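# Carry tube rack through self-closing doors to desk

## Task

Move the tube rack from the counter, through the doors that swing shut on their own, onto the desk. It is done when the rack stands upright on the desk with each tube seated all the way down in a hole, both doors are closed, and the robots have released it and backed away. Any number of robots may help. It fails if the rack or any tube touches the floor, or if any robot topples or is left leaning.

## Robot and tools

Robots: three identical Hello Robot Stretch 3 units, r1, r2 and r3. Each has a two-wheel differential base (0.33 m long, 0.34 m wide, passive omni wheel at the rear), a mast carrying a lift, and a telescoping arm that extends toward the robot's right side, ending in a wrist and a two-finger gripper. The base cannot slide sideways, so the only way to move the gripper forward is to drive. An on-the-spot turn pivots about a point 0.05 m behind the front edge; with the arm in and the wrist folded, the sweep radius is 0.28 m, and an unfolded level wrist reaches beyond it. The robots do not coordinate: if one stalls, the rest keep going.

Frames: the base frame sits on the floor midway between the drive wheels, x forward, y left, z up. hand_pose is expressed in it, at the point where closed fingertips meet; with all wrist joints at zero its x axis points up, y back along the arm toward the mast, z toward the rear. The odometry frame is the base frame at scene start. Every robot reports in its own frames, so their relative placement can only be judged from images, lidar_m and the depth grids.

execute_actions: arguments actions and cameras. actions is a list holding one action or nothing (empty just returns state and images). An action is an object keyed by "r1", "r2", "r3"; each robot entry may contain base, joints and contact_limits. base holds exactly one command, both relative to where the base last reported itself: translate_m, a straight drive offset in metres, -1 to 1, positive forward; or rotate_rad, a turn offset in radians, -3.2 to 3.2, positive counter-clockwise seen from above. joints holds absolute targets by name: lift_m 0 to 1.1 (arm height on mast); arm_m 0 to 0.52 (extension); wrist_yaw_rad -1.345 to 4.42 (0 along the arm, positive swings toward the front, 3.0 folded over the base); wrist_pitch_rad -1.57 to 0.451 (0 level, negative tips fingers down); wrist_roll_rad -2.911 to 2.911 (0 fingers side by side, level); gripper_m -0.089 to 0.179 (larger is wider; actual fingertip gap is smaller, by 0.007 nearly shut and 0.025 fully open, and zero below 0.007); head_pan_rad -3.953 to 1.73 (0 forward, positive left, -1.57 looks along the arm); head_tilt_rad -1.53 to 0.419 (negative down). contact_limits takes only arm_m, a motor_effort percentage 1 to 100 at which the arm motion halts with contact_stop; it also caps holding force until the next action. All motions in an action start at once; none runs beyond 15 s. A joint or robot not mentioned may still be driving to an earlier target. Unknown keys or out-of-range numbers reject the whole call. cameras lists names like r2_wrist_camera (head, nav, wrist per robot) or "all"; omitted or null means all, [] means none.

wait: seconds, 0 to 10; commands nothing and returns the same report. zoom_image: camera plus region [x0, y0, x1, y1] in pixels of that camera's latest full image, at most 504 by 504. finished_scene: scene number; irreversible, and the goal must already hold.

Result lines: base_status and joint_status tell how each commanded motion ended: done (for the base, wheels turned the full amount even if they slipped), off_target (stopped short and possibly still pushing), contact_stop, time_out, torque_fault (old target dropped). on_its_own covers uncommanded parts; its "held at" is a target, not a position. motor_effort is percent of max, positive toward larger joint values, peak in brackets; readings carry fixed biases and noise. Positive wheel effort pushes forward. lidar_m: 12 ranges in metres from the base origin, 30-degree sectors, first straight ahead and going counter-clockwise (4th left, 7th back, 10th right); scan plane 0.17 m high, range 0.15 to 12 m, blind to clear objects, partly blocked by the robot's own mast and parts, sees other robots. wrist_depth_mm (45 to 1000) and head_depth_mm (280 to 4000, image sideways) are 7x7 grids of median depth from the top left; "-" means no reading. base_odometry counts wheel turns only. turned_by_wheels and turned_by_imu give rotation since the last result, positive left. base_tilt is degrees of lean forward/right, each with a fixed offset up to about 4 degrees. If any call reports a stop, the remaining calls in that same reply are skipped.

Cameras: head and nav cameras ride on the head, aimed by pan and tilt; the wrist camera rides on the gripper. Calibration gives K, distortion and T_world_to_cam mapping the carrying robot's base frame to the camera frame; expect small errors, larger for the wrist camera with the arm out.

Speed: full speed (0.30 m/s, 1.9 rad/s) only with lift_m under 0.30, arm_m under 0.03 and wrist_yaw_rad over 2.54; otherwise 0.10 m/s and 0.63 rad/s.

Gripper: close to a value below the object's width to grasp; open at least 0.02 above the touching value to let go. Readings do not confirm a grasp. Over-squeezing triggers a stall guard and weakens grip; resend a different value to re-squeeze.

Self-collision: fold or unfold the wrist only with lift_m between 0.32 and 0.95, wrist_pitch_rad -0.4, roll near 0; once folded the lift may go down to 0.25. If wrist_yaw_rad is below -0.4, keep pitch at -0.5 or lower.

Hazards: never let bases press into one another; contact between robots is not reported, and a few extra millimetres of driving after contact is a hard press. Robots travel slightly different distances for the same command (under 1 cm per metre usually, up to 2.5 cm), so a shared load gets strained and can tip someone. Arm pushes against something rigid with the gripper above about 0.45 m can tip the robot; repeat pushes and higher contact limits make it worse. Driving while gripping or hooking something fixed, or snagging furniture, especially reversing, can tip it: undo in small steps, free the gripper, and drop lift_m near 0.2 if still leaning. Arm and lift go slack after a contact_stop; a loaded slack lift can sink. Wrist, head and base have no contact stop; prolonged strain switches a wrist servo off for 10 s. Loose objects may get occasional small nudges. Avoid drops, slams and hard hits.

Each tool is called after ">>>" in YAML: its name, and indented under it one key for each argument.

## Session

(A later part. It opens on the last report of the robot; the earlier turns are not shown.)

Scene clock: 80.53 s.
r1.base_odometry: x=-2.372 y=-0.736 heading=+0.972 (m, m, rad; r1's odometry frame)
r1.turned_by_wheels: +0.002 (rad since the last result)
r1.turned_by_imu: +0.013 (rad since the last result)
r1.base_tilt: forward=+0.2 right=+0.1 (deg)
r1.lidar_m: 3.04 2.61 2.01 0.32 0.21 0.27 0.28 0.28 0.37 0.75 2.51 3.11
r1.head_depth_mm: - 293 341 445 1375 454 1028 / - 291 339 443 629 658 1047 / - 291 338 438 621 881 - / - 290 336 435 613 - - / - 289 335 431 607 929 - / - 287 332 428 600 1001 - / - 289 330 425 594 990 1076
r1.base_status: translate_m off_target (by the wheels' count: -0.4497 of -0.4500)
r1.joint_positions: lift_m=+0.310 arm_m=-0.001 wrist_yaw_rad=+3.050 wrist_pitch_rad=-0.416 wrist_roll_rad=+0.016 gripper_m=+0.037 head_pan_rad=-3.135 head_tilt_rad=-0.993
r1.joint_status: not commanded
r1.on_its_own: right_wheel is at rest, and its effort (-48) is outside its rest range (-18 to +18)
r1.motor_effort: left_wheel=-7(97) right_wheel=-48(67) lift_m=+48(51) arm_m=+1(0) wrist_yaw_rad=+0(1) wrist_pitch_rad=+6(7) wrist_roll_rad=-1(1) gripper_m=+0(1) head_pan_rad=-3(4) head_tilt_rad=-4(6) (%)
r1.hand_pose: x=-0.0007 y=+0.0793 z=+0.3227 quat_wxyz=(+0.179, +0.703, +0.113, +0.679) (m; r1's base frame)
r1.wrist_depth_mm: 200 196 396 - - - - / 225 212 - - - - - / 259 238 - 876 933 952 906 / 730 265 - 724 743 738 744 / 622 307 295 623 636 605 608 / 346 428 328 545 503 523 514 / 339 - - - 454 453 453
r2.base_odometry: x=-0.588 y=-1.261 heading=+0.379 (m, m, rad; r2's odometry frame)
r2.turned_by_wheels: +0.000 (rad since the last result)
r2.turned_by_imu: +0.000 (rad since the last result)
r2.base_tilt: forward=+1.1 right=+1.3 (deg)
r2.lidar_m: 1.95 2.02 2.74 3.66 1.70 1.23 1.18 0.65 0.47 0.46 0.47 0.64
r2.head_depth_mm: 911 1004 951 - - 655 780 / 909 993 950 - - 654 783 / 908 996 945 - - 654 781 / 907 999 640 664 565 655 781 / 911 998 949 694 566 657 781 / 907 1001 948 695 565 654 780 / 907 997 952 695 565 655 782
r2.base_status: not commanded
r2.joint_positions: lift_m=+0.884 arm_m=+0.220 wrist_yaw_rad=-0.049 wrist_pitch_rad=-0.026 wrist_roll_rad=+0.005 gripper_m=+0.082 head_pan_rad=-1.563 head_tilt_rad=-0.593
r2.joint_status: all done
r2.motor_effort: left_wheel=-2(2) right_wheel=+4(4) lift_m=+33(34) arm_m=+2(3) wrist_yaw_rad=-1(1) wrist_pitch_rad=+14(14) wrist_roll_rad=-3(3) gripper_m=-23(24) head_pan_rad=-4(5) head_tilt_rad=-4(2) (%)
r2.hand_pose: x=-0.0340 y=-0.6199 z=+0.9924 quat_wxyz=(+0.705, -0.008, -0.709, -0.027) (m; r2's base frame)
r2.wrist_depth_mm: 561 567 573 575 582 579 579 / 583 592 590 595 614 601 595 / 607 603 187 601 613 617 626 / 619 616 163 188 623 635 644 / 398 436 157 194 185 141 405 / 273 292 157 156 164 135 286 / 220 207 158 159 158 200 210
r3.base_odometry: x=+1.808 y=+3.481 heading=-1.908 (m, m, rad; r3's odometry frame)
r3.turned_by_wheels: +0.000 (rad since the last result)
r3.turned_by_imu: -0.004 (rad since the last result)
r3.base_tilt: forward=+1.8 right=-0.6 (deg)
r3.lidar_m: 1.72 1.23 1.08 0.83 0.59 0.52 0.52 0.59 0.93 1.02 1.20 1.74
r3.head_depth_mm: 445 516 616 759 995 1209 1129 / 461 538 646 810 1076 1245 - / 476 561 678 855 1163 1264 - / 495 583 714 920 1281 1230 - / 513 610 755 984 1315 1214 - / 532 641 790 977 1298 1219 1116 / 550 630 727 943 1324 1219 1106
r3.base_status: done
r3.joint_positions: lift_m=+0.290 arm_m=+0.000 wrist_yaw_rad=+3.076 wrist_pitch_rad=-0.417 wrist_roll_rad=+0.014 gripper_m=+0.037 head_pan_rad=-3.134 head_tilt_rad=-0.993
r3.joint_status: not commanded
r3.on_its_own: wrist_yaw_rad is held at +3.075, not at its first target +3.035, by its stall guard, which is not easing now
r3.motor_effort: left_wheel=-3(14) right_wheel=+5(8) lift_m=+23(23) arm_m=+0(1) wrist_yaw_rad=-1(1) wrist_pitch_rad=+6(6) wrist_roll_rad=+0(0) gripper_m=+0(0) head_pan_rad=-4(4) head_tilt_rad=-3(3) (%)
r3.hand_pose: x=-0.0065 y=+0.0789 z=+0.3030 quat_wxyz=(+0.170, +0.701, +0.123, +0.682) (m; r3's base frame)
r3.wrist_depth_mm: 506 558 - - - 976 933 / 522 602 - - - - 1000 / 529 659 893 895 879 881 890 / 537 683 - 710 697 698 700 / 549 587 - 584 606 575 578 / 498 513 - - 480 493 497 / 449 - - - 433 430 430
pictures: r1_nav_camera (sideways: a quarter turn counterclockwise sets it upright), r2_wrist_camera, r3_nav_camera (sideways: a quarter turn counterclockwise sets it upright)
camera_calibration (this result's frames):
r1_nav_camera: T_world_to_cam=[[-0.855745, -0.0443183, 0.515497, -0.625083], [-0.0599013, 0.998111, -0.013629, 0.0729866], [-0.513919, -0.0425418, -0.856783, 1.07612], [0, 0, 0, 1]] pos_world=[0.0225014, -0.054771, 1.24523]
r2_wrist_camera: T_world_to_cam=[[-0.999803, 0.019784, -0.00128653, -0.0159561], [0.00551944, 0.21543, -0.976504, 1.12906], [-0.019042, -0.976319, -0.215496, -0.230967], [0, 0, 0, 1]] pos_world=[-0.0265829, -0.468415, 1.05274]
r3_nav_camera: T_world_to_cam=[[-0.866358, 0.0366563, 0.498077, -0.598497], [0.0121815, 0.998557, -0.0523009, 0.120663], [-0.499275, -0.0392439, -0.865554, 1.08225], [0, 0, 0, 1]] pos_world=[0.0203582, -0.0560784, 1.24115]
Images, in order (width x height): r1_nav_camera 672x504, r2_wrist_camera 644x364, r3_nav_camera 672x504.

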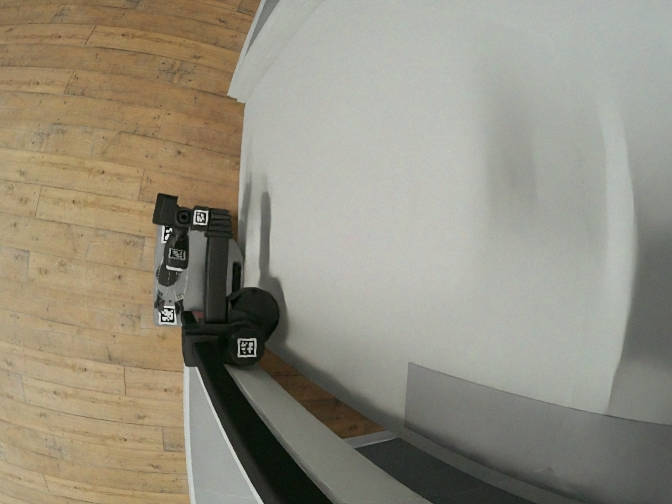

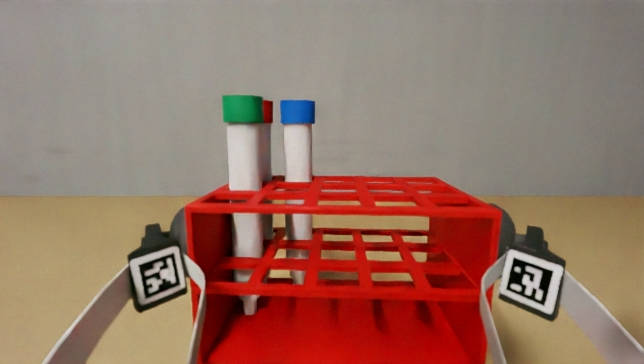

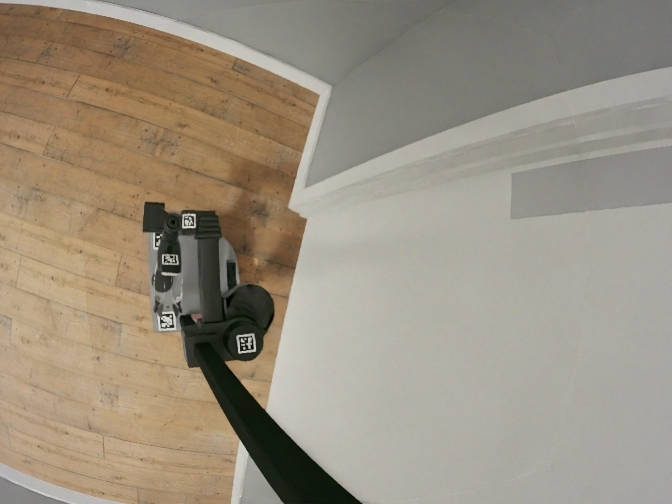

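>>> execute_actions:
  actions:
    - {"r3":{"base":{"rotate_rad":-0.27},"joints":{"lift_m":0.31}},"r1":{"base":{"rotate_rad":0.17}},"r2":{"joints":{"arm_m":0.005,"wrist_yaw_rad":1.5,"head_pan_rad":0,"head_tilt_rad":-0.7}}}
  cameras: []

>>> execute_actions:
  actions:
    - {"r3":{"base":{"translate_m":-0.5}},"r1":{"base":{"translate_m":-0.3}},"r2":{"base":{"rotate_rad":1.57},"joints":{"lift_m":0.29,"wrist_yaw_rad":2.58}}}
  cameras: ["r2_nav_camera","r1_nav_camera","r3_nav_camera"]

Scene clock: 89.83 s.
r1.base_odometry: x=-2.372 y=-0.736 heading=+1.142 (m, m, rad; r1's odometry frame)
r1.turned_by_wheels: +0.169 (rad since the last result)
r1.turned_by_imu: +0.168 (rad since the last result)
r1.base_tilt: forward=+0.2 right=+0.1 (deg)
r1.lidar_m: 3.04 2.62 2.00 0.20 0.20 0.28 0.28 0.30 0.44 2.37 2.71 3.04
r1.head_depth_mm: - - 314 398 544 608 511 / - - 322 409 561 841 684 / - 288 328 419 581 787 - / - 289 334 430 600 - - / - 293 341 441 623 948 - / - 294 348 452 647 1117 - / - 297 356 465 672 1128 1085
r1.base_status: done
r1.joint_positions: lift_m=+0.310 arm_m=-0.001 wrist_yaw_rad=+3.050 wrist_pitch_rad=-0.416 wrist_roll_rad=+0.016 gripper_m=+0.037 head_pan_rad=-3.135 head_tilt_rad=-0.993
r1.joint_status: not commanded
r1.on_its_own: left_wheel is at rest, and its effort (-31) is outside its rest range (-18 to +18)
r1.motor_effort: left_wheel=-31(40) right_wheel=-6(40) lift_m=+49(49) arm_m=+1(0) wrist_yaw_rad=-1(0) wrist_pitch_rad=+7(6) wrist_roll_rad=-1(1) gripper_m=-1(1) head_pan_rad=-3(3) head_tilt_rad=-3(4) (%)
r1.hand_pose: x=-0.0007 y=+0.0793 z=+0.3227 quat_wxyz=(+0.179, +0.703, +0.113, +0.679) (m; r1's base frame)
r1.wrist_depth_mm: 918 227 217 422 - - - / - 253 - 463 - - - / 928 288 - 503 936 928 916 / 306 700 - 557 753 735 710 / 309 607 343 593 639 610 596 / 310 431 390 553 509 513 514 / 314 - - - 456 447 454
r2.base_odometry: x=-0.588 y=-1.261 heading=+0.379 (m, m, rad; r2's odometry frame)
r2.turned_by_wheels: +0.000 (rad since the last result)
r2.turned_by_imu: +0.000 (rad since the last result)
r2.base_tilt: forward=+1.1 right=+1.3 (deg)
r2.lidar_m: 1.95 2.02 2.75 3.66 1.69 1.23 1.18 0.65 0.48 0.46 0.47 0.64
r2.head_depth_mm: 1748 1948 2194 2058 360 322 1200 / 1738 1963 2209 2067 1682 1462 1240 / 1735 1933 2213 2066 1691 1432 1233 / 1736 1940 2200 2070 1689 1427 1237 / 1740 1927 2181 2066 1699 1436 1236 / 1722 1941 2200 2066 1678 1424 1230 / 1742 1923 2186 2057 1693 1425 1231
r2.base_status: not commanded
r2.joint_positions: lift_m=+0.884 arm_m=+0.005 wrist_yaw_rad=+1.499 wrist_pitch_rad=-0.026 wrist_roll_rad=+0.005 gripper_m=+0.082 head_pan_rad=-0.007 head_tilt_rad=-0.691
r2.joint_status: all done
r2.motor_effort: left_wheel=-2(3) right_wheel=+4(4) lift_m=+33(33) arm_m=-3(4) wrist_yaw_rad=+1(3) wrist_pitch_rad=+14(14) wrist_roll_rad=-3(3) gripper_m=-23(23) head_pan_rad=+5(59) head_tilt_rad=-4(15) (%)
r2.hand_pose: x=+0.2335 y=-0.1687 z=+0.9924 quat_wxyz=(+0.523, +0.490, -0.512, +0.474) (m; r2's base frame)
r2.wrist_depth_mm: - - - - - - - / - - - - - - - / - - 187 - - - - / - - 162 188 908 777 768 / - - 157 194 185 142 413 / - - 158 156 165 135 306 / - - 158 157 158 440 362
r3.base_odometry: x=+1.808 y=+3.481 heading=-2.178 (m, m, rad; r3's odometry frame)
r3.turned_by_wheels: -0.270 (rad since the last result)
r3.turned_by_imu: -0.266 (rad since the last result)
r3.base_tilt: forward=+1.6 right=-0.7 (deg)
r3.lidar_m: 1.72 1.50 1.12 1.08 0.64 0.53 0.52 0.54 0.62 1.02 1.07 1.48
r3.head_depth_mm: 456 537 650 827 1136 1212 1139 / 458 541 657 835 1151 1251 - / 462 545 665 851 1171 - - / 465 550 670 862 1198 1232 - / 469 553 679 872 1217 1210 - / 472 560 685 883 1248 1222 1137 / 476 565 693 896 1125 1219 1112
r3.base_status: done
r3.joint_positions: lift_m=+0.310 arm_m=+0.000 wrist_yaw_rad=+3.076 wrist_pitch_rad=-0.417 wrist_roll_rad=+0.014 gripper_m=+0.037 head_pan_rad=-3.134 head_tilt_rad=-0.993
r3.joint_status: all done
r3.on_its_own: wrist_yaw_rad is held at +3.075, not at its first target +3.035, by its stall guard, which is not easing now
r3.motor_effort: left_wheel=+4(10) right_wheel=-3(11) lift_m=+28(30) arm_m=+0(1) wrist_yaw_rad=+0(1) wrist_pitch_rad=+6(5) wrist_roll_rad=+1(0) gripper_m=+0(0) head_pan_rad=-4(3) head_tilt_rad=-2(3) (%)
r3.hand_pose: x=-0.0065 y=+0.0788 z=+0.3228 quat_wxyz=(+0.170, +0.701, +0.123, +0.682) (m; r3's base frame)
r3.wrist_depth_mm: 581 751 - - - - - / 564 801 - - - - - / 571 793 929 936 941 946 915 / 607 709 - 741 733 742 725 / 608 616 - 611 632 614 605 / 532 524 - 531 498 519 522 / 469 - - - 453 455 454
pictures: none
No camera images: the call's "cameras" was empty. Leave "cameras" out to get every camera's image.

Scene clock: 96.07 s.
r1.base_odometry: x=-2.497 y=-1.008 heading=+1.142 (m, m, rad; r1's odometry frame)
r1.turned_by_wheels: +0.000 (rad since the last result)
r1.turned_by_imu: +0.002 (rad since the last result)
r1.base_tilt: forward=+0.2 right=+0.1 (deg)
r1.lidar_m: 3.33 0.27 0.26 0.83 0.95 0.33 0.27 0.27 0.30 0.47 2.62 3.33
r1.head_depth_mm: 289 330 420 1492 1373 1229 1070 / - 316 396 537 1318 1223 1072 / - 305 377 499 738 1126 - / - 299 358 465 667 - - / - 290 339 436 608 892 - / - - 324 409 558 855 - / - - 310 386 515 778 1067
r1.base_status: translate_m off_target (by the wheels' count: -0.2999 of -0.3000)
r1.joint_positions: lift_m=+0.310 arm_m=-0.001 wrist_yaw_rad=+3.050 wrist_pitch_rad=-0.416 wrist_roll_rad=+0.016 gripper_m=+0.037 head_pan_rad=-3.135 head_tilt_rad=-0.993
r1.joint_status: not commanded
r1.on_its_own: left_wheel is at rest, and its effort (-19) is outside its rest range (-18 to +18)
r1.motor_effort: left_wheel=-19(42) right_wheel=-11(17) lift_m=+49(49) arm_m=+1(0) wrist_yaw_rad=+0(0) wrist_pitch_rad=+7(7) wrist_roll_rad=+0(0) gripper_m=-1(0) head_pan_rad=-3(2) head_tilt_rad=-4(3) (%)
r1.hand_pose: x=-0.0007 y=+0.0793 z=+0.3227 quat_wxyz=(+0.179, +0.703, +0.113, +0.679) (m; r1's base frame)
r1.wrist_depth_mm: 975 968 853 815 739 246 224 / - - - 900 824 264 242 / 960 958 - 932 799 284 264 / 776 724 - 733 631 309 305 / 625 612 620 603 379 344 595 / 527 528 538 548 487 387 509 / 411 - - - 456 441 453
r2.base_odometry: x=-0.588 y=-1.261 heading=+1.949 (m, m, rad; r2's odometry frame)
r2.turned_by_wheels: +1.570 (rad since the last result)
r2.turned_by_imu: +1.589 (rad since the last result)
r2.base_tilt: forward=+1.1 right=+1.4 (deg)
r2.lidar_m: 3.65 1.67 1.23 1.18 0.65 0.47 0.46 0.48 0.66 1.95 2.03 2.77
r2.head_depth_mm: 3403 3595 2665 2071 1692 1424 1243 / 3406 3620 2632 2053 1687 1431 1235 / 3416 3528 2631 2062 1690 1430 1232 / 3327 3571 2628 2059 1698 1428 1236 / 3359 3557 2654 2055 1683 1429 1242 / 3352 3524 2663 2063 1687 1426 1236 / 3347 3566 2675 2082 1692 1425 1245
r2.base_status: done
r2.joint_positions: lift_m=+0.290 arm_m=+0.005 wrist_yaw_rad=+2.578 wrist_pitch_rad=-0.027 wrist_roll_rad=+0.005 gripper_m=+0.082 head_pan_rad=-0.007 head_tilt_rad=-0.691
r2.joint_status: all done
r2.motor_effort: left_wheel=-2(5) right_wheel=+4(5) lift_m=+16(29) arm_m=-3(3) wrist_yaw_rad=+3(3) wrist_pitch_rad=+14(14) wrist_roll_rad=-3(3) gripper_m=-23(24) head_pan_rad=+4(5) head_tilt_rad=-3(3) (%)
r2.hand_pose: x=+0.1152 y=+0.0657 z=+0.3982 quat_wxyz=(+0.206, +0.683, -0.188, +0.675) (m; r2's base frame)
r2.wrist_depth_mm: 936 - - - - - - / 990 - - - - - - / 957 - 189 - - - - / 991 - 163 189 - - - / 998 - 156 195 184 142 - / 884 972 157 156 165 135 966 / 703 670 158 158 159 655 681
r3.base_odometry: x=+2.094 y=+3.892 heading=-2.178 (m, m, rad; r3's odometry frame)
r3.turned_by_wheels: +0.000 (rad since the last result)
r3.turned_by_imu: +0.000 (rad since the last result)
r3.base_tilt: forward=+1.7 right=-0.7 (deg)
r3.lidar_m: 1.83 1.52 1.13 0.35 0.27 0.26 0.28 0.40 2.11 0.38 1.05 1.46
r3.head_depth_mm: - - 305 364 456 614 809 / - 290 330 405 521 665 - / - 305 363 454 607 - - / 288 329 403 518 731 1129 - / 303 361 452 604 909 1221 - / 327 401 516 722 1286 1219 1140 / 360 447 600 1507 1363 1222 1097
r3.base_status: translate_m off_target (by the wheels' count: -0.4998 of -0.5000)
r3.joint_positions: lift_m=+0.310 arm_m=+0.000 wrist_yaw_rad=+3.075 wrist_pitch_rad=-0.417 wrist_roll_rad=+0.014 gripper_m=+0.037 head_pan_rad=-3.135 head_tilt_rad=-0.995
r3.joint_status: not commanded
r3.on_its_own: wrist_yaw_rad is held at +3.075, not at its first target +3.035, by its stall guard, which is not easing now; left_wheel is at rest, and its effort (-23) is outside its rest range (-18 to +18); right_wheel is at rest, and its effort (-25) is outside its rest range (-18 to +18)
r3.motor_effort: left_wheel=-23(62) right_wheel=-25(75) lift_m=+27(28) arm_m=+0(1) wrist_yaw_rad=+1(0) wrist_pitch_rad=+5(5) wrist_roll_rad=+0(1) gripper_m=+0(0) head_pan_rad=-2(3) head_tilt_rad=-2(3) (%)
r3.hand_pose: x=-0.0062 y=+0.0788 z=+0.3229 quat_wxyz=(+0.171, +0.701, +0.122, +0.682) (m; r3's base frame)
r3.wrist_depth_mm: 225 254 389 482 - - - / 234 271 419 519 - - - / 244 292 468 572 925 923 898 / 253 312 - 640 743 728 734 / 264 331 - 607 631 601 608 / 276 340 - 535 501 521 517 / 280 - - - 452 448 451
pictures: r1_nav_camera (sideways: a quarter turn counterclockwise sets it upright), r2_nav_camera (sideways: a quarter turn counterclockwise sets it upright), r3_nav_camera (sideways: a quarter turn counterclockwise sets it upright)
camera_calibration (this result's frames):
r1_nav_camera: T_world_to_cam=[[-0.855745, -0.0443183, 0.515496, -0.625082], [-0.0599013, 0.998111, -0.013629, 0.0729866], [-0.513919, -0.0425418, -0.856783, 1.07612], [0, 0, 0, 1]] pos_world=[0.0225014, -0.054771, 1.24523]
r2_nav_camera: T_world_to_cam=[[0.635669, 0.00158732, 0.77196, -0.96444], [-0.0258658, -0.999393, 0.0233541, 0.01901], [0.771528, -0.0348128, -0.635242, 0.783224], [0, 0, 0, 1]] pos_world=[0.00927678, 0.0477956, 1.2416]
r3_nav_camera: T_world_to_cam=[[-0.867146, 0.0369443, 0.496682, -0.596675], [0.012604, 0.998553, -0.0522696, 0.12062], [-0.497894, -0.0390652, -0.866357, 1.08329], [0, 0, 0, 1]] pos_world=[0.0204369, -0.0560826, 1.24117]
Images, in order (width x height): r1_nav_camera 672x504, r2_nav_camera 672x504, r3_nav_camera 672x504.

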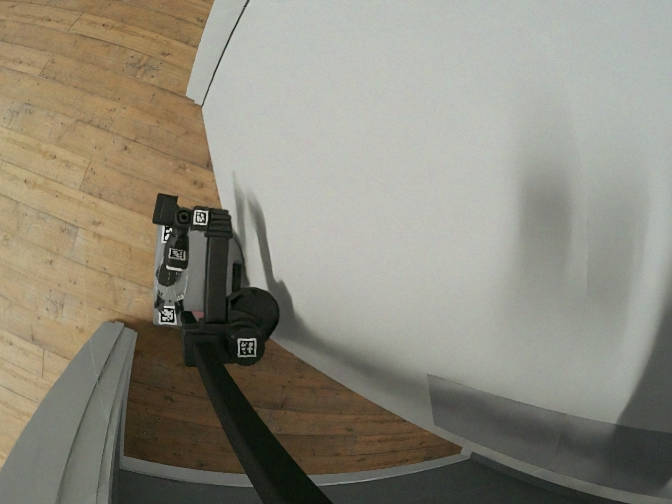

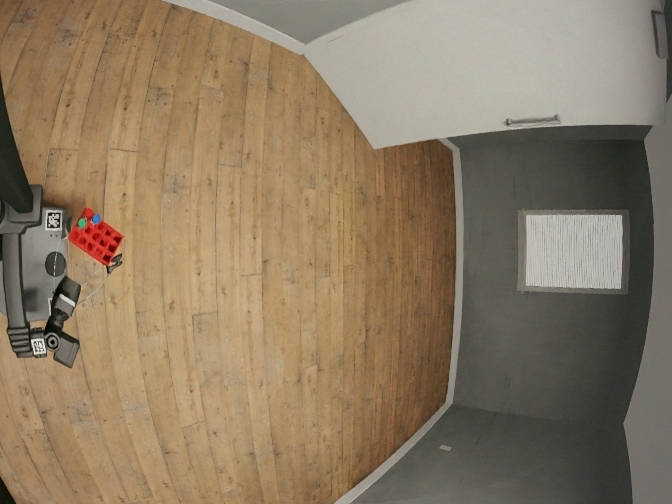

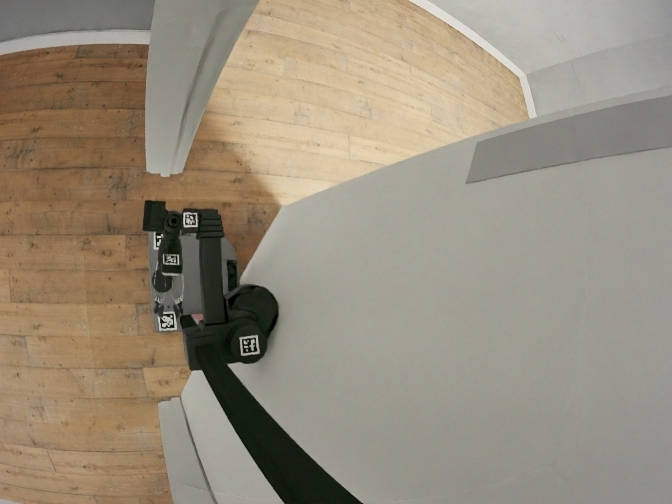

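>>> execute_actions:
  actions:
    - {"r3":{"base":{"translate_m":-0.5}},"r1":{"base":{"translate_m":-0.36}},"r2":{"base":{"rotate_rad":-0.14}}}
  cameras: []

>>> execute_actions:
  actions:
    - {"r3":{"base":{"rotate_rad":-0.9}},"r1":{"base":{"rotate_rad":0.7}},"r2":{"base":{"translate_m":0.5}}}
  cameras: ["r1_nav_camera","r3_nav_camera"]

>>> execute_actions:
  actions:
    - {"r3":{"base":{"translate_m":-0.23}},"r1":{"base":{"translate_m":-0.28}},"r2":{"base":{"translate_m":0.8}}}
  cameras: ["r1_nav_camera","r3_nav_camera"]

>>> execute_actions:
  actions:
    - {"r3":{"base":{"rotate_rad":-0.6}},"r1":{"base":{"rotate_rad":0.55}},"r2":{"base":{"translate_m":0.55}}}
  cameras: []

>>> execute_actions:
  actions:
    - {"r3":{"base":{"translate_m":-0.2}},"r1":{"base":{"translate_m":-0.22}},"r2":{"base":{"rotate_rad":1.85},"joints":{"head_tilt_rad":-1}}}
  cameras: ["r1_nav_camera","r3_nav_camera","r2_nav_camera"]

Scene clock: 117.73 s.
r1.base_odometry: x=-2.647 y=-1.336 heading=+1.141 (m, m, rad; r1's odometry frame)
r1.turned_by_wheels: +0.000 (rad since the last result)
r1.turned_by_imu: +0.002 (rad since the last result)
r1.base_tilt: forward=+0.2 right=+0.1 (deg)
r1.lidar_m: 3.67 0.53 0.81 0.92 1.05 1.79 0.29 0.25 0.25 0.28 0.49 3.68
r1.head_depth_mm: 1897 1982 1811 1562 1369 1221 1075 / 2199 2112 1797 1545 1363 1219 1073 / 2414 2102 1781 1534 1359 1253 - / 1331 1968 1689 1503 1324 - - / 291 328 399 511 702 1017 - / - 301 351 435 566 804 - / - - 315 379 475 637 853
r1.base_status: done
r1.joint_positions: lift_m=+0.310 arm_m=-0.001 wrist_yaw_rad=+3.050 wrist_pitch_rad=-0.416 wrist_roll_rad=+0.016 gripper_m=+0.037 head_pan_rad=-3.135 head_tilt_rad=-0.993
r1.joint_status: not commanded
r1.motor_effort: left_wheel=-15(30) right_wheel=-3(16) lift_m=+49(49) arm_m=+1(0) wrist_yaw_rad=+1(0) wrist_pitch_rad=+7(6) wrist_roll_rad=-1(1) gripper_m=+0(1) head_pan_rad=-3(2) head_tilt_rad=-3(4) (%)
r1.hand_pose: x=-0.0007 y=+0.0793 z=+0.3227 quat_wxyz=(+0.179, +0.703, +0.113, +0.679) (m; r1's base frame)
r1.wrist_depth_mm: - - 916 883 838 809 701 / - - - 937 960 872 697 / 985 956 - 957 935 895 682 / 754 748 - 787 758 732 638 / 614 615 610 616 636 617 597 / 538 527 542 539 503 510 516 / 460 - - - 452 457 455
r2.base_odometry: x=-0.588 y=-1.261 heading=+1.809 (m, m, rad; r2's odometry frame)
r2.turned_by_wheels: -0.140 (rad since the last result)
r2.turned_by_imu: -0.142 (rad since the last result)
r2.base_tilt: forward=+1.1 right=+1.3 (deg)
r2.lidar_m: 3.65 1.56 1.29 1.18 0.76 0.50 0.46 0.46 0.58 1.95 1.97 2.45
r2.head_depth_mm: 3568 3710 2655 2055 1684 1424 1243 / 3498 3667 2678 2043 1695 1436 1242 / 3489 3675 2650 2068 1690 1424 1242 / 3323 3606 2641 2045 1696 1427 1235 / 3322 3522 2684 2068 1668 1429 1244 / 3310 3538 2646 2029 1688 1436 1237 / 3248 3520 2624 2045 1693 1430 1240
r2.base_status: done
r2.joint_positions: lift_m=+0.290 arm_m=+0.005 wrist_yaw_rad=+2.578 wrist_pitch_rad=-0.027 wrist_roll_rad=+0.005 gripper_m=+0.082 head_pan_rad=-0.007 head_tilt_rad=-0.692
r2.joint_status: not commanded
r2.motor_effort: left_wheel=+3(8) right_wheel=-1(5) lift_m=+16(16) arm_m=-3(3) wrist_yaw_rad=+1(2) wrist_pitch_rad=+14(14) wrist_roll_rad=-2(3) gripper_m=-23(23) head_pan_rad=+4(4) head_tilt_rad=-4(3) (%)
r2.hand_pose: x=+0.1152 y=+0.0657 z=+0.3982 quat_wxyz=(+0.206, +0.683, -0.188, +0.675) (m; r2's base frame)
r2.wrist_depth_mm: 943 - - - - - - / 970 - - - - - - / 960 - 190 - - - - / 973 - 163 188 - - - / - - 157 195 186 142 - / 906 963 157 155 164 134 953 / 695 672 157 158 159 656 694
r3.base_odometry: x=+2.379 y=+4.302 heading=-2.178 (m, m, rad; r3's odometry frame)
r3.turned_by_wheels: +0.000 (rad since the last result)
r3.turned_by_imu: +0.000 (rad since the last result)
r3.base_tilt: forward=+1.8 right=-0.8 (deg)
r3.lidar_m: 2.02 0.60 0.28 0.22 0.22 0.24 2.71 2.83 2.10 1.63 0.61 0.58
r3.head_depth_mm: 2414 1994 376 419 475 545 611 / 2377 2035 1749 1495 625 688 - / 2394 2036 1744 1524 1346 - - / 2411 2044 1757 1525 1356 1242 - / 2410 2059 1758 1527 1362 1224 - / 2421 2064 1773 1531 1357 1220 1137 / 2421 2068 1757 1542 1368 1221 1102
r3.base_status: done
r3.joint_positions: lift_m=+0.310 arm_m=+0.000 wrist_yaw_rad=+3.075 wrist_pitch_rad=-0.417 wrist_roll_rad=+0.014 gripper_m=+0.037 head_pan_rad=-3.135 head_tilt_rad=-0.995
r3.joint_status: not commanded
r3.on_its_own: wrist_yaw_rad is held at +3.075, not at its first target +3.035, by its stall guard, which is not easing now
r3.motor_effort: left_wheel=+0(34) right_wheel=-11(34) lift_m=+26(27) arm_m=+1(1) wrist_yaw_rad=+0(0) wrist_pitch_rad=+5(6) wrist_roll_rad=+0(0) gripper_m=+0(0) head_pan_rad=-4(5) head_tilt_rad=-2(1) (%)
r3.hand_pose: x=-0.0062 y=+0.0788 z=+0.3229 quat_wxyz=(+0.171, +0.701, +0.122, +0.682) (m; r3's base frame)
r3.wrist_depth_mm: 191 203 241 265 305 366 447 / 205 219 263 290 339 414 522 / 219 238 290 321 384 476 635 / 235 262 - 355 437 556 703 / 254 286 - 408 531 595 607 / 277 310 - 453 510 513 514 / 297 - - - 451 458 451
pictures: none
No camera images: the call's "cameras" was empty. Leave "cameras" out to get every camera's image.

Scene clock: 121.07 s.
r1.base_odometry: x=-2.647 y=-1.335 heading=+1.841 (m, m, rad; r1's odometry frame)
r1.turned_by_wheels: +0.699 (rad since the last result)
r1.turned_by_imu: +0.691 (rad since the last result)
r1.base_tilt: forward=+0.2 right=+0.1 (deg)
r1.lidar_m: 0.53 0.92 0.93 1.18 1.90 0.30 0.28 0.28 0.34 0.69 3.67 0.54
r1.head_depth_mm: - 297 358 474 1347 1233 1071 / - 297 353 461 670 1217 1074 / - 295 346 450 645 925 - / - 292 340 440 622 - - / - 288 333 429 601 903 - / - 287 328 420 583 950 - / - - 321 410 566 916 1080
r1.base_status: done
r1.joint_positions: lift_m=+0.310 arm_m=-0.001 wrist_yaw_rad=+3.050 wrist_pitch_rad=-0.416 wrist_roll_rad=+0.016 gripper_m=+0.037 head_pan_rad=-3.135 head_tilt_rad=-0.993
r1.joint_status: not commanded
r1.on_its_own: left_wheel is at rest, and its effort (-24) is outside its rest range (-18 to +18)
r1.motor_effort: left_wheel=-24(31) right_wheel=-2(8) lift_m=+49(49) arm_m=+1(0) wrist_yaw_rad=-1(0) wrist_pitch_rad=+7(6) wrist_roll_rad=-1(1) gripper_m=+0(0) head_pan_rad=-3(3) head_tilt_rad=-4(4) (%)
r1.hand_pose: x=-0.0007 y=+0.0793 z=+0.3227 quat_wxyz=(+0.179, +0.703, +0.113, +0.679) (m; r1's base frame)
r1.wrist_depth_mm: - - - - - 827 734 / - - - - - 886 768 / 964 956 - 952 969 920 780 / 764 767 - 757 751 737 732 / 585 613 626 614 615 602 613 / 365 520 541 540 504 524 521 / 340 - - - 457 453 460
r2.base_odometry: x=-0.706 y=-0.775 heading=+1.809 (m, m, rad; r2's odometry frame)
r2.turned_by_wheels: +0.000 (rad since the last result)
r2.turned_by_imu: +0.003 (rad since the last result)
r2.base_tilt: forward=+1.1 right=+1.3 (deg)
r2.lidar_m: 3.17 1.07 1.12 1.25 1.26 1.04 0.95 0.96 1.20 1.88 1.90 2.37
r2.head_depth_mm: 3039 3302 2659 2067 1693 1426 1233 / 2998 3303 2633 2037 1691 1427 1246 / 2943 3280 2659 2061 1691 1424 1242 / 2933 3176 2665 2069 1681 1426 1234 / 2873 3171 2667 2036 1690 1430 1239 / 2831 3210 2636 2047 1675 1427 1234 / 2816 3136 2637 2076 1681 1434 1235
r2.base_status: done
r2.joint_positions: lift_m=+0.290 arm_m=+0.005 wrist_yaw_rad=+2.578 wrist_pitch_rad=-0.027 wrist_roll_rad=+0.005 gripper_m=+0.082 head_pan_rad=-0.007 head_tilt_rad=-0.692
r2.joint_status: not commanded
r2.motor_effort: left_wheel=+2(10) right_wheel=-1(4) lift_m=+16(16) arm_m=-4(4) wrist_yaw_rad=+1(1) wrist_pitch_rad=+14(14) wrist_roll_rad=-2(2) gripper_m=-23(23) head_pan_rad=+4(4) head_tilt_rad=-4(3) (%)
r2.hand_pose: x=+0.1151 y=+0.0658 z=+0.3982 quat_wxyz=(+0.206, +0.683, -0.187, +0.675) (m; r2's base frame)
r2.wrist_depth_mm: 988 - - - - - - / 1000 - - - - - - / - - 188 - - - - / - - 163 189 - - - / - - 156 195 185 141 - / 877 961 158 156 163 134 965 / 688 670 158 158 159 663 690
r3.base_odometry: x=+2.379 y=+4.302 heading=-3.078 (m, m, rad; r3's odometry frame)
r3.turned_by_wheels: -0.899 (rad since the last result)
r3.turned_by_imu: -0.881 (rad since the last result)
r3.base_tilt: forward=+1.7 right=-0.8 (deg)
r3.lidar_m: 0.58 0.67 2.00 0.47 0.30 0.27 0.27 0.33 2.70 2.50 2.05 1.08
r3.head_depth_mm: - - 305 374 484 691 974 / - - 321 399 529 696 - / - 293 339 429 584 - - / - 301 361 464 651 983 - / - 312 384 506 733 1201 - / 288 328 411 554 1314 1218 1137 / 296 348 456 1524 1364 1222 1103
r3.base_status: done
r3.joint_positions: lift_m=+0.310 arm_m=+0.000 wrist_yaw_rad=+3.075 wrist_pitch_rad=-0.417 wrist_roll_rad=+0.014 gripper_m=+0.037 head_pan_rad=-3.135 head_tilt_rad=-0.995
r3.joint_status: not commanded
r3.on_its_own: wrist_yaw_rad is held at +3.075, not at its first target +3.035, by its stall guard, which is not easing now; right_wheel is at rest, and its effort (-25) is outside its rest range (-18 to +18)
r3.motor_effort: left_wheel=+1(17) right_wheel=-25(32) lift_m=+27(27) arm_m=+1(1) wrist_yaw_rad=+1(0) wrist_pitch_rad=+5(6) wrist_roll_rad=+0(0) gripper_m=+0(0) head_pan_rad=-3(3) head_tilt_rad=-3(2) (%)
r3.hand_pose: x=-0.0062 y=+0.0788 z=+0.3229 quat_wxyz=(+0.171, +0.701, +0.122, +0.682) (m; r3's base frame)
r3.wrist_depth_mm: 260 303 556 - - - - / 265 322 599 - - - - / 273 339 663 879 937 925 926 / 279 362 - 737 737 732 735 / 287 378 - 614 632 611 602 / 293 381 - 536 501 514 515 / 290 - - - 455 451 447
pictures: r1_nav_camera (sideways: a quarter turn counterclockwise sets it upright), r3_nav_camera (sideways: a quarter turn counterclockwise sets it upright)
camera_calibration (this result's frames):
r1_nav_camera: T_world_to_cam=[[-0.855745, -0.0443181, 0.515496, -0.625083], [-0.0599011, 0.998111, -0.013629, 0.0729866], [-0.513919, -0.0425417, -0.856783, 1.07612], [0, 0, 0, 1]] pos_world=[0.0225014, -0.054771, 1.24523]
r3_nav_camera: T_world_to_cam=[[-0.867147, 0.0369426, 0.49668, -0.596673], [0.0126022, 0.998553, -0.0522695, 0.120619], [-0.497893, -0.0390661, -0.866358, 1.08329], [0, 0, 0, 1]] pos_world=[0.0204371, -0.0560826, 1.24117]
Images, in order (width x height): r1_nav_camera 672x504, r3_nav_camera 672x504.

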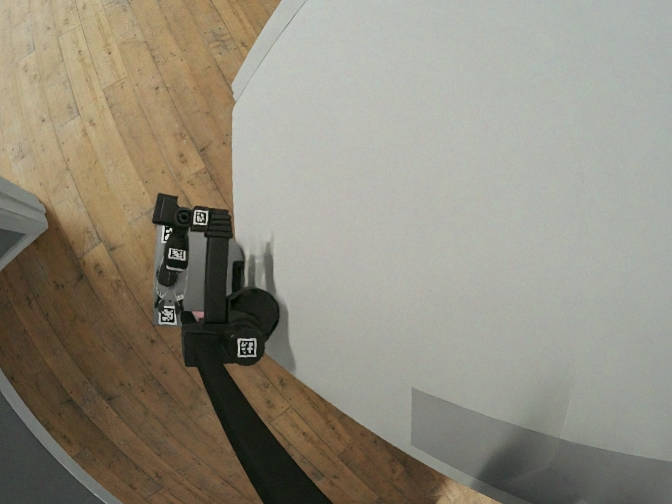

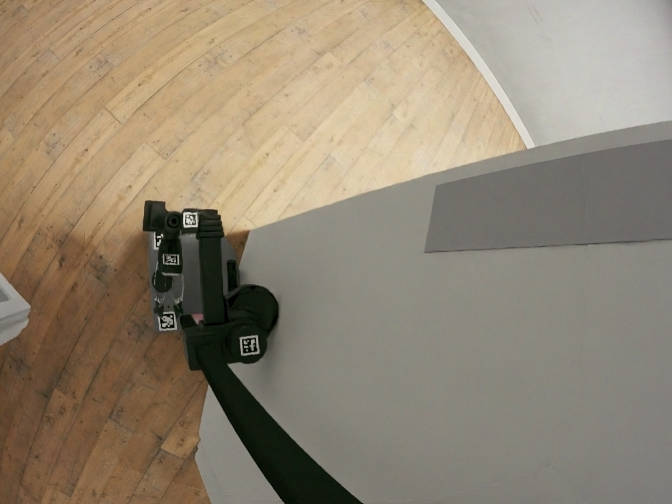

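Scene clock: 125.60 s.
r1.base_odometry: x=-2.572 y=-1.605 heading=+1.841 (m, m, rad; r1's odometry frame)
r1.turned_by_wheels: +0.000 (rad since the last result)
r1.turned_by_imu: +0.001 (rad since the last result)
r1.base_tilt: forward=+0.2 right=+0.2 (deg)
r1.lidar_m: 0.80 1.14 1.16 1.47 1.72 0.38 0.27 0.26 0.27 0.36 3.84 0.89
r1.head_depth_mm: 322 1772 1792 1563 1375 1228 1069 / 302 366 506 1544 1367 1226 1074 / 293 337 424 580 1308 1252 - / - 313 388 510 742 - - / - 300 356 455 631 908 - / - 288 328 412 551 818 - / - - 306 375 487 697 1026
r1.base_status: done
r1.joint_positions: lift_m=+0.310 arm_m=-0.001 wrist_yaw_rad=+3.050 wrist_pitch_rad=-0.416 wrist_roll_rad=+0.016 gripper_m=+0.037 head_pan_rad=-3.135 head_tilt_rad=-0.993
r1.joint_status: not commanded
r1.motor_effort: left_wheel=-12(27) right_wheel=-2(16) lift_m=+48(49) arm_m=+0(0) wrist_yaw_rad=+0(0) wrist_pitch_rad=+7(7) wrist_roll_rad=-1(1) gripper_m=-1(0) head_pan_rad=-3(3) head_tilt_rad=-3(3) (%)
r1.hand_pose: x=-0.0007 y=+0.0793 z=+0.3227 quat_wxyz=(+0.179, +0.703, +0.113, +0.679) (m; r1's base frame)
r1.wrist_depth_mm: - - - - - - 880 / - - - - - - 900 / 947 - - 968 955 959 864 / 763 737 - 742 730 742 760 / 627 629 612 626 627 614 613 / 534 524 552 535 501 524 523 / 458 - - - 452 450 451
r2.base_odometry: x=-0.895 y=+0.002 heading=+1.809 (m, m, rad; r2's odometry frame)
r2.turned_by_wheels: +0.000 (rad since the last result)
r2.turned_by_imu: +0.004 (rad since the last result)
r2.base_tilt: forward=+1.1 right=+1.4 (deg)
r2.lidar_m: 2.39 2.24 1.54 0.50 0.50 1.72 1.74 1.76 1.93 1.78 1.79 2.24
r2.head_depth_mm: 2257 2531 2673 2054 1684 1420 1234 / 2225 2490 2651 2068 1682 1434 1235 / 2190 2409 2679 2072 1684 1428 1236 / 2173 2434 2617 2060 1682 1424 1242 / 2122 2413 2554 2062 1688 1426 1243 / 2083 2373 2552 2068 1689 1426 1239 / 2090 2317 2541 2056 1678 1428 1234
r2.base_status: done
r2.joint_positions: lift_m=+0.290 arm_m=+0.005 wrist_yaw_rad=+2.578 wrist_pitch_rad=-0.027 wrist_roll_rad=+0.005 gripper_m=+0.082 head_pan_rad=-0.007 head_tilt_rad=-0.693
r2.joint_status: not commanded
r2.motor_effort: left_wheel=+3(10) right_wheel=-1(3) lift_m=+16(16) arm_m=-4(3) wrist_yaw_rad=+1(2) wrist_pitch_rad=+14(14) wrist_roll_rad=-3(2) gripper_m=-23(24) head_pan_rad=+4(4) head_tilt_rad=-2(3) (%)
r2.hand_pose: x=+0.1151 y=+0.0658 z=+0.3982 quat_wxyz=(+0.206, +0.683, -0.187, +0.675) (m; r2's base frame)
r2.wrist_depth_mm: 834 - - - - - - / 553 707 - - - - - / - - 187 - - - - / - - 162 188 - - - / 709 805 157 194 185 142 - / 577 611 157 156 165 135 932 / 452 579 158 158 159 673 681
r3.base_odometry: x=+2.608 y=+4.317 heading=-3.077 (m, m, rad; r3's odometry frame)
r3.turned_by_wheels: +0.000 (rad since the last result)
r3.turned_by_imu: +0.000 (rad since the last result)
r3.base_tilt: forward=+1.7 right=-0.7 (deg)
r3.lidar_m: 0.81 2.05 0.65 0.32 0.26 0.26 0.28 0.65 2.56 2.72 2.22 1.44
r3.head_depth_mm: - - 307 365 451 592 762 / - 295 338 411 525 657 - / - 313 376 471 628 - - / 298 347 426 551 789 1201 - / 2291 1975 1718 1524 1354 1225 - / 2466 2079 1767 1281 1295 1215 1137 / 2473 2069 1709 1074 1292 1216 1106
r3.base_status: done
r3.joint_positions: lift_m=+0.310 arm_m=+0.000 wrist_yaw_rad=+3.075 wrist_pitch_rad=-0.417 wrist_roll_rad=+0.014 gripper_m=+0.037 head_pan_rad=-3.135 head_tilt_rad=-0.995
r3.joint_status: not commanded
r3.on_its_own: wrist_yaw_rad is held at +3.075, not at its first target +3.035, by its stall guard, which is not easing now
r3.motor_effort: left_wheel=-1(19) right_wheel=-12(26) lift_m=+27(27) arm_m=+1(1) wrist_yaw_rad=+0(1) wrist_pitch_rad=+6(6) wrist_roll_rad=+0(0) gripper_m=+0(0) head_pan_rad=-3(4) head_tilt_rad=-2(2) (%)
r3.hand_pose: x=-0.0062 y=+0.0788 z=+0.3229 quat_wxyz=(+0.171, +0.701, +0.122, +0.682) (m; r3's base frame)
r3.wrist_depth_mm: 217 239 352 451 - - - / 226 258 382 493 - - - / 236 279 423 547 919 929 949 / 247 299 - 610 738 729 741 / 259 318 - 609 628 607 605 / 272 332 - 534 505 520 517 / 279 - - - 450 451 451
pictures: r1_nav_camera (sideways: a quarter turn counterclockwise sets it upright), r3_nav_camera (sideways: a quarter turn counterclockwise sets it upright)
camera_calibration (this result's frames):
r1_nav_camera: T_world_to_cam=[[-0.855745, -0.0443181, 0.515496, -0.625083], [-0.0599011, 0.998111, -0.013629, 0.0729866], [-0.513919, -0.0425417, -0.856783, 1.07612], [0, 0, 0, 1]] pos_world=[0.0225014, -0.054771, 1.24523]
r3_nav_camera: T_world_to_cam=[[-0.867147, 0.0369426, 0.49668, -0.596673], [0.0126022, 0.998553, -0.0522695, 0.120619], [-0.497893, -0.0390661, -0.866358, 1.08329], [0, 0, 0, 1]] pos_world=[0.0204371, -0.0560826, 1.24117]
Images, in order (width x height): r1_nav_camera 672x504, r3_nav_camera 672x504.

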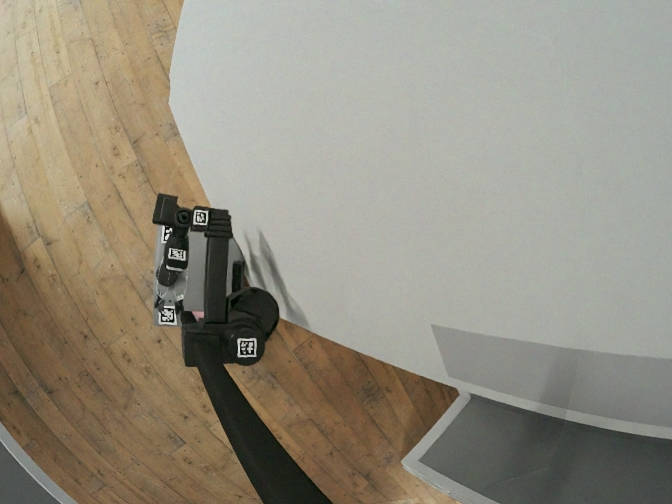

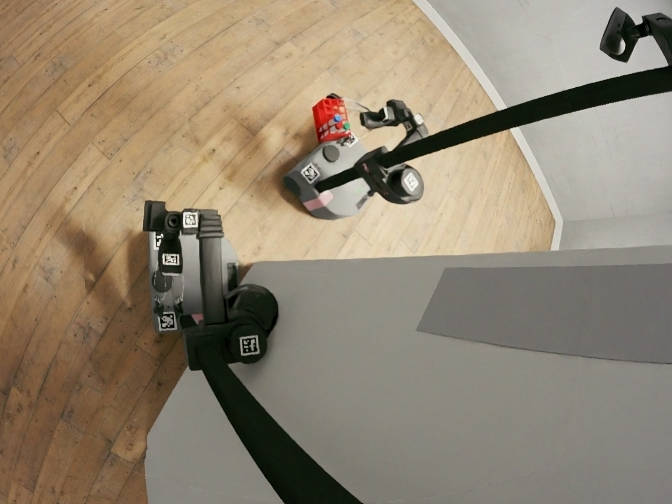

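Scene clock: 129.17 s.
r1.base_odometry: x=-2.572 y=-1.605 heading=+2.390 (m, m, rad; r1's odometry frame)
r1.turned_by_wheels: +0.550 (rad since the last result)
r1.turned_by_imu: +0.545 (rad since the last result)
r1.base_tilt: forward=+0.2 right=+0.2 (deg)
r1.lidar_m: 1.14 1.16 1.49 1.72 0.40 0.29 0.28 0.29 0.38 3.83 0.84 0.80
r1.head_depth_mm: - 288 335 432 609 1230 1075 / - 288 335 431 609 1034 1076 / - 289 335 432 608 860 - / - 288 335 432 609 - - / - 289 335 433 608 936 - / - 289 336 432 609 1034 - / - 289 336 433 610 1038 1085
r1.base_status: done
r1.joint_positions: lift_m=+0.310 arm_m=-0.001 wrist_yaw_rad=+3.050 wrist_pitch_rad=-0.416 wrist_roll_rad=+0.016 gripper_m=+0.037 head_pan_rad=-3.135 head_tilt_rad=-0.993
r1.joint_status: not commanded
r1.motor_effort: left_wheel=-16(30) right_wheel=-2(5) lift_m=+48(49) arm_m=+1(0) wrist_yaw_rad=+0(0) wrist_pitch_rad=+7(6) wrist_roll_rad=-1(1) gripper_m=-1(1) head_pan_rad=-3(3) head_tilt_rad=-3(4) (%)
r1.hand_pose: x=-0.0007 y=+0.0793 z=+0.3227 quat_wxyz=(+0.179, +0.703, +0.113, +0.679) (m; r1's base frame)
r1.wrist_depth_mm: - - - - - - - / - - - - - - - / 347 952 - 970 946 932 928 / 341 759 - 747 743 744 717 / 342 588 635 611 634 610 610 / 340 483 542 524 506 520 528 / 332 - - - 447 450 446
r2.base_odometry: x=-1.025 y=+0.536 heading=+1.810 (m, m, rad; r2's odometry frame)
r2.turned_by_wheels: +0.000 (rad since the last result)
r2.turned_by_imu: +0.003 (rad since the last result)
r2.base_tilt: forward=+1.1 right=+1.3 (deg)
r2.lidar_m: 1.84 1.86 1.55 1.44 1.03 0.85 2.30 2.32 1.85 1.70 1.72 2.00
r2.head_depth_mm: 1718 1912 2202 2065 1680 1426 1232 / 1704 1906 2151 2040 1691 1435 1238 / 1674 1879 2114 2047 1676 1432 1241 / 1658 1842 2106 2060 1686 1433 1235 / 1637 1802 2047 2059 1688 1432 1240 / 1618 1785 2010 2068 1676 1428 1235 / 1603 1773 2006 2057 1685 1426 1234
r2.base_status: done
r2.joint_positions: lift_m=+0.290 arm_m=+0.005 wrist_yaw_rad=+2.579 wrist_pitch_rad=-0.027 wrist_roll_rad=+0.005 gripper_m=+0.082 head_pan_rad=-0.007 head_tilt_rad=-0.693
r2.joint_status: not commanded
r2.motor_effort: left_wheel=+2(9) right_wheel=-1(3) lift_m=+16(16) arm_m=-2(3) wrist_yaw_rad=+2(1) wrist_pitch_rad=+14(15) wrist_roll_rad=-2(3) gripper_m=-23(23) head_pan_rad=+5(4) head_tilt_rad=-4(3) (%)
r2.hand_pose: x=+0.1151 y=+0.0658 z=+0.3982 quat_wxyz=(+0.205, +0.683, -0.187, +0.675) (m; r2's base frame)
r2.wrist_depth_mm: - - - - - - - / - - - - - - - / - - 186 - - - - / - - 163 189 - - - / - - 157 194 185 142 - / 913 945 158 157 165 135 927 / 680 661 158 159 158 656 687
r3.base_odometry: x=+2.608 y=+4.317 heading=+2.606 (m, m, rad; r3's odometry frame)
r3.turned_by_wheels: -0.600 (rad since the last result)
r3.turned_by_imu: -0.589 (rad since the last result)
r3.base_tilt: forward=+1.8 right=-0.8 (deg)
r3.lidar_m: 1.72 0.81 0.86 2.23 0.36 0.28 0.28 0.30 2.61 2.56 0.74 2.25
r3.head_depth_mm: - - 319 401 543 846 1134 / - 286 326 413 564 767 - / - 289 333 425 585 - - / - 293 340 436 609 917 - / - 296 349 449 635 1035 - / - 298 356 463 664 1184 1133 / - 302 363 478 736 1223 1107
r3.base_status: done
r3.joint_positions: lift_m=+0.310 arm_m=+0.000 wrist_yaw_rad=+3.075 wrist_pitch_rad=-0.417 wrist_roll_rad=+0.014 gripper_m=+0.037 head_pan_rad=-3.135 head_tilt_rad=-0.995
r3.joint_status: not commanded
r3.on_its_own: wrist_yaw_rad is held at +3.075, not at its first target +3.035, by its stall guard, which is not easing now
r3.motor_effort: left_wheel=+0(11) right_wheel=-18(28) lift_m=+26(27) arm_m=+0(0) wrist_yaw_rad=+0(1) wrist_pitch_rad=+6(5) wrist_roll_rad=+0(0) gripper_m=+0(0) head_pan_rad=-3(4) head_tilt_rad=-1(2) (%)
r3.hand_pose: x=-0.0062 y=+0.0788 z=+0.3229 quat_wxyz=(+0.171, +0.701, +0.122, +0.682) (m; r3's base frame)
r3.wrist_depth_mm: 323 409 - - - - - / 320 438 - - - - 711 / 322 437 949 913 920 923 730 / 322 468 - 745 750 733 733 / 323 471 - 609 635 606 599 / 325 457 - 541 507 521 514 / 317 - - - 451 452 450
pictures: none
No camera images: the call's "cameras" was empty. Leave "cameras" out to get every camera's image.

Scene clock: 135.33 s.
r1.base_odometry: x=-2.418 y=-1.750 heading=+2.352 (m, m, rad; r1's odometry frame)
r1.turned_by_wheels: -0.038 (rad since the last result)
r1.turned_by_imu: -0.007 (rad since the last result)
r1.base_tilt: forward=+0.2 right=+0.1 (deg)
r1.lidar_m: 1.34 1.37 1.75 1.62 1.19 0.34 0.27 0.27 0.30 0.46 3.91 0.96
r1.head_depth_mm: 290 339 432 605 1374 1232 1067 / - 321 406 551 882 1220 1069 / - 309 381 506 756 1121 - / - 300 360 469 673 - - / - 291 340 436 609 899 - / - - 324 408 557 846 - / - - 309 384 511 765 1067
r1.base_status: translate_m time_out (by the wheels' count: -0.2116 of -0.2200)
r1.joint_positions: lift_m=+0.310 arm_m=-0.001 wrist_yaw_rad=+3.051 wrist_pitch_rad=-0.416 wrist_roll_rad=+0.016 gripper_m=+0.037 head_pan_rad=-3.137 head_tilt_rad=-0.992
r1.joint_status: not commanded
r1.motor_effort: left_wheel=-7(100) right_wheel=-2(62) lift_m=+47(49) arm_m=+1(0) wrist_yaw_rad=-1(2) wrist_pitch_rad=+7(7) wrist_roll_rad=+0(1) gripper_m=+0(1) head_pan_rad=-2(3) head_tilt_rad=-4(3) (%)
r1.hand_pose: x=-0.0009 y=+0.0793 z=+0.3228 quat_wxyz=(+0.179, +0.703, +0.113, +0.679) (m; r1's base frame)
r1.wrist_depth_mm: - - - - - - - / - - - - - - - / 936 957 - 941 958 949 938 / 766 750 - 745 736 749 747 / 614 627 609 607 640 607 620 / 495 530 548 552 505 517 521 / 422 - - - 462 454 452
r2.base_odometry: x=-1.025 y=+0.536 heading=-2.624 (m, m, rad; r2's odometry frame)
r2.turned_by_wheels: +1.850 (rad since the last result)
r2.turned_by_imu: +1.870 (rad since the last result)
r2.base_tilt: forward=+1.1 right=+1.4 (deg)
r2.lidar_m: 0.89 0.88 2.31 2.29 2.11 1.72 1.70 1.88 1.86 1.84 1.76 1.43
r2.head_depth_mm: 1426 1604 1749 1548 1391 1251 1135 / 2432 2038 1750 1560 1385 1240 1144 / 2429 2031 1765 1544 1379 1244 1140 / 2446 2055 1777 1557 1383 1238 1124 / 2427 2045 1770 1540 1387 1252 787 / 2425 2000 1481 1374 1386 1247 1144 / 1378 1126 1096 1384 1392 1247 1135
r2.base_status: done
r2.joint_positions: lift_m=+0.290 arm_m=+0.005 wrist_yaw_rad=+2.579 wrist_pitch_rad=-0.027 wrist_roll_rad=+0.005 gripper_m=+0.082 head_pan_rad=-0.007 head_tilt_rad=-0.988
r2.joint_status: all done
r2.motor_effort: left_wheel=-2(7) right_wheel=+3(10) lift_m=+16(15) arm_m=-3(3) wrist_yaw_rad=+1(2) wrist_pitch_rad=+14(15) wrist_roll_rad=-2(2) gripper_m=-23(23) head_pan_rad=+4(5) head_tilt_rad=-6(25) (%)
r2.hand_pose: x=+0.1151 y=+0.0658 z=+0.3982 quat_wxyz=(+0.205, +0.683, -0.187, +0.675) (m; r2's base frame)
r2.wrist_depth_mm: - - - - 881 955 - / - - - - 889 917 835 / - - 188 - 927 953 - / - - 163 188 908 - - / - - 157 194 185 142 - / 890 937 157 156 164 134 800 / 700 667 157 159 159 653 696
r3.base_odometry: x=+2.654 y=+4.290 heading=+2.598 (m, m, rad; r3's odometry frame)
r3.turned_by_wheels: -0.009 (rad since the last result)
r3.turned_by_imu: +0.006 (rad since the last result)
r3.base_tilt: forward=+1.8 right=-0.7 (deg)
r3.lidar_m: 1.70 0.85 1.92 2.53 0.34 0.28 0.28 0.31 2.60 0.95 0.89 2.29
r3.head_depth_mm: - - 312 391 522 786 1110 / - - 322 407 550 738 - / - 290 333 423 581 - - / - 293 344 441 616 925 - / - 298 356 461 656 1084 - / - 303 369 483 701 1199 1131 / - 307 381 506 1318 1227 1105
r3.base_status: translate_m time_out (by the wheels' count: -0.0530 of -0.2000)
r3.joint_positions: lift_m=+0.310 arm_m=+0.000 wrist_yaw_rad=+3.075 wrist_pitch_rad=-0.417 wrist_roll_rad=+0.014 gripper_m=+0.037 head_pan_rad=-3.136 head_tilt_rad=-0.994
r3.joint_status: not commanded
r3.on_its_own: wrist_yaw_rad is held at +3.075, not at its first target +3.035, by its stall guard, which is not easing now
r3.motor_effort: left_wheel=-5(100) right_wheel=-10(100) lift_m=+26(27) arm_m=+0(1) wrist_yaw_rad=+2(3) wrist_pitch_rad=+5(6) wrist_roll_rad=+1(0) gripper_m=+0(0) head_pan_rad=-2(5) head_tilt_rad=-2(4) (%)
r3.hand_pose: x=-0.0062 y=+0.0789 z=+0.3230 quat_wxyz=(+0.171, +0.701, +0.122, +0.682) (m; r3's base frame)
r3.wrist_depth_mm: 302 368 - - - - - / 306 393 - - - - 775 / 310 400 940 933 930 931 760 / 311 427 - 735 741 727 725 / 316 435 - 609 632 608 607 / 319 425 - 537 501 522 519 / 306 - - - 454 452 451
pictures: r1_nav_camera (sideways: a quarter turn counterclockwise sets it upright), r2_nav_camera (sideways: a quarter turn counterclockwise sets it upright), r3_nav_camera (sideways: a quarter turn counterclockwise sets it upright)
camera_calibration (this result's frames):
r1_nav_camera: T_world_to_cam=[[-0.855769, -0.0426653, 0.515596, -0.625212], [-0.0579752, 0.998225, -0.0136227, 0.0729667], [-0.514099, -0.0415497, -0.856724, 1.07605], [0, 0, 0, 1]] pos_world=[0.022389, -0.0548026, 1.24523]
r2_nav_camera: T_world_to_cam=[[0.833636, 0.000395073, 0.552314, -0.679435], [-0.0179784, -0.99945, 0.0278506, 0.0131179], [0.552021, -0.033147, -0.833171, 1.04196], [0, 0, 0, 1]] pos_world=[-0.00854618, 0.0479169, 1.24303]
r3_nav_camera: T_world_to_cam=[[-0.866703, 0.0382184, 0.497358, -0.597559], [0.014028, 0.998534, -0.0522848, 0.120631], [-0.498627, -0.0383384, -0.865968, 1.08278], [0, 0, 0, 1]] pos_world=[0.0203072, -0.0561038, 1.24116]
Images, in order (width x height): r1_nav_camera 672x504, r2_nav_camera 672x504, r3_nav_camera 672x504.

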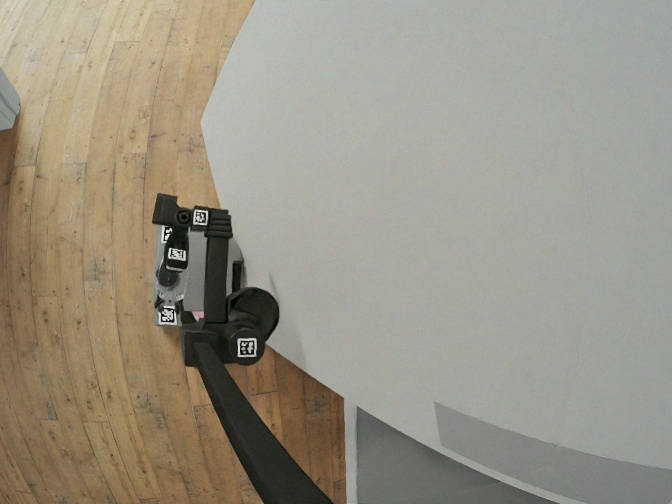

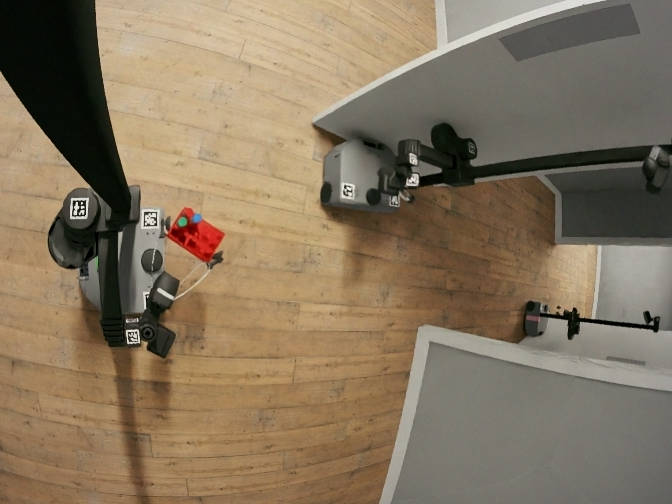

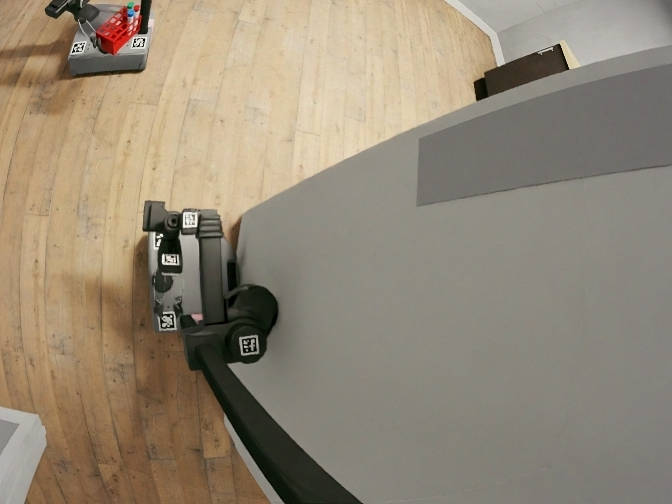

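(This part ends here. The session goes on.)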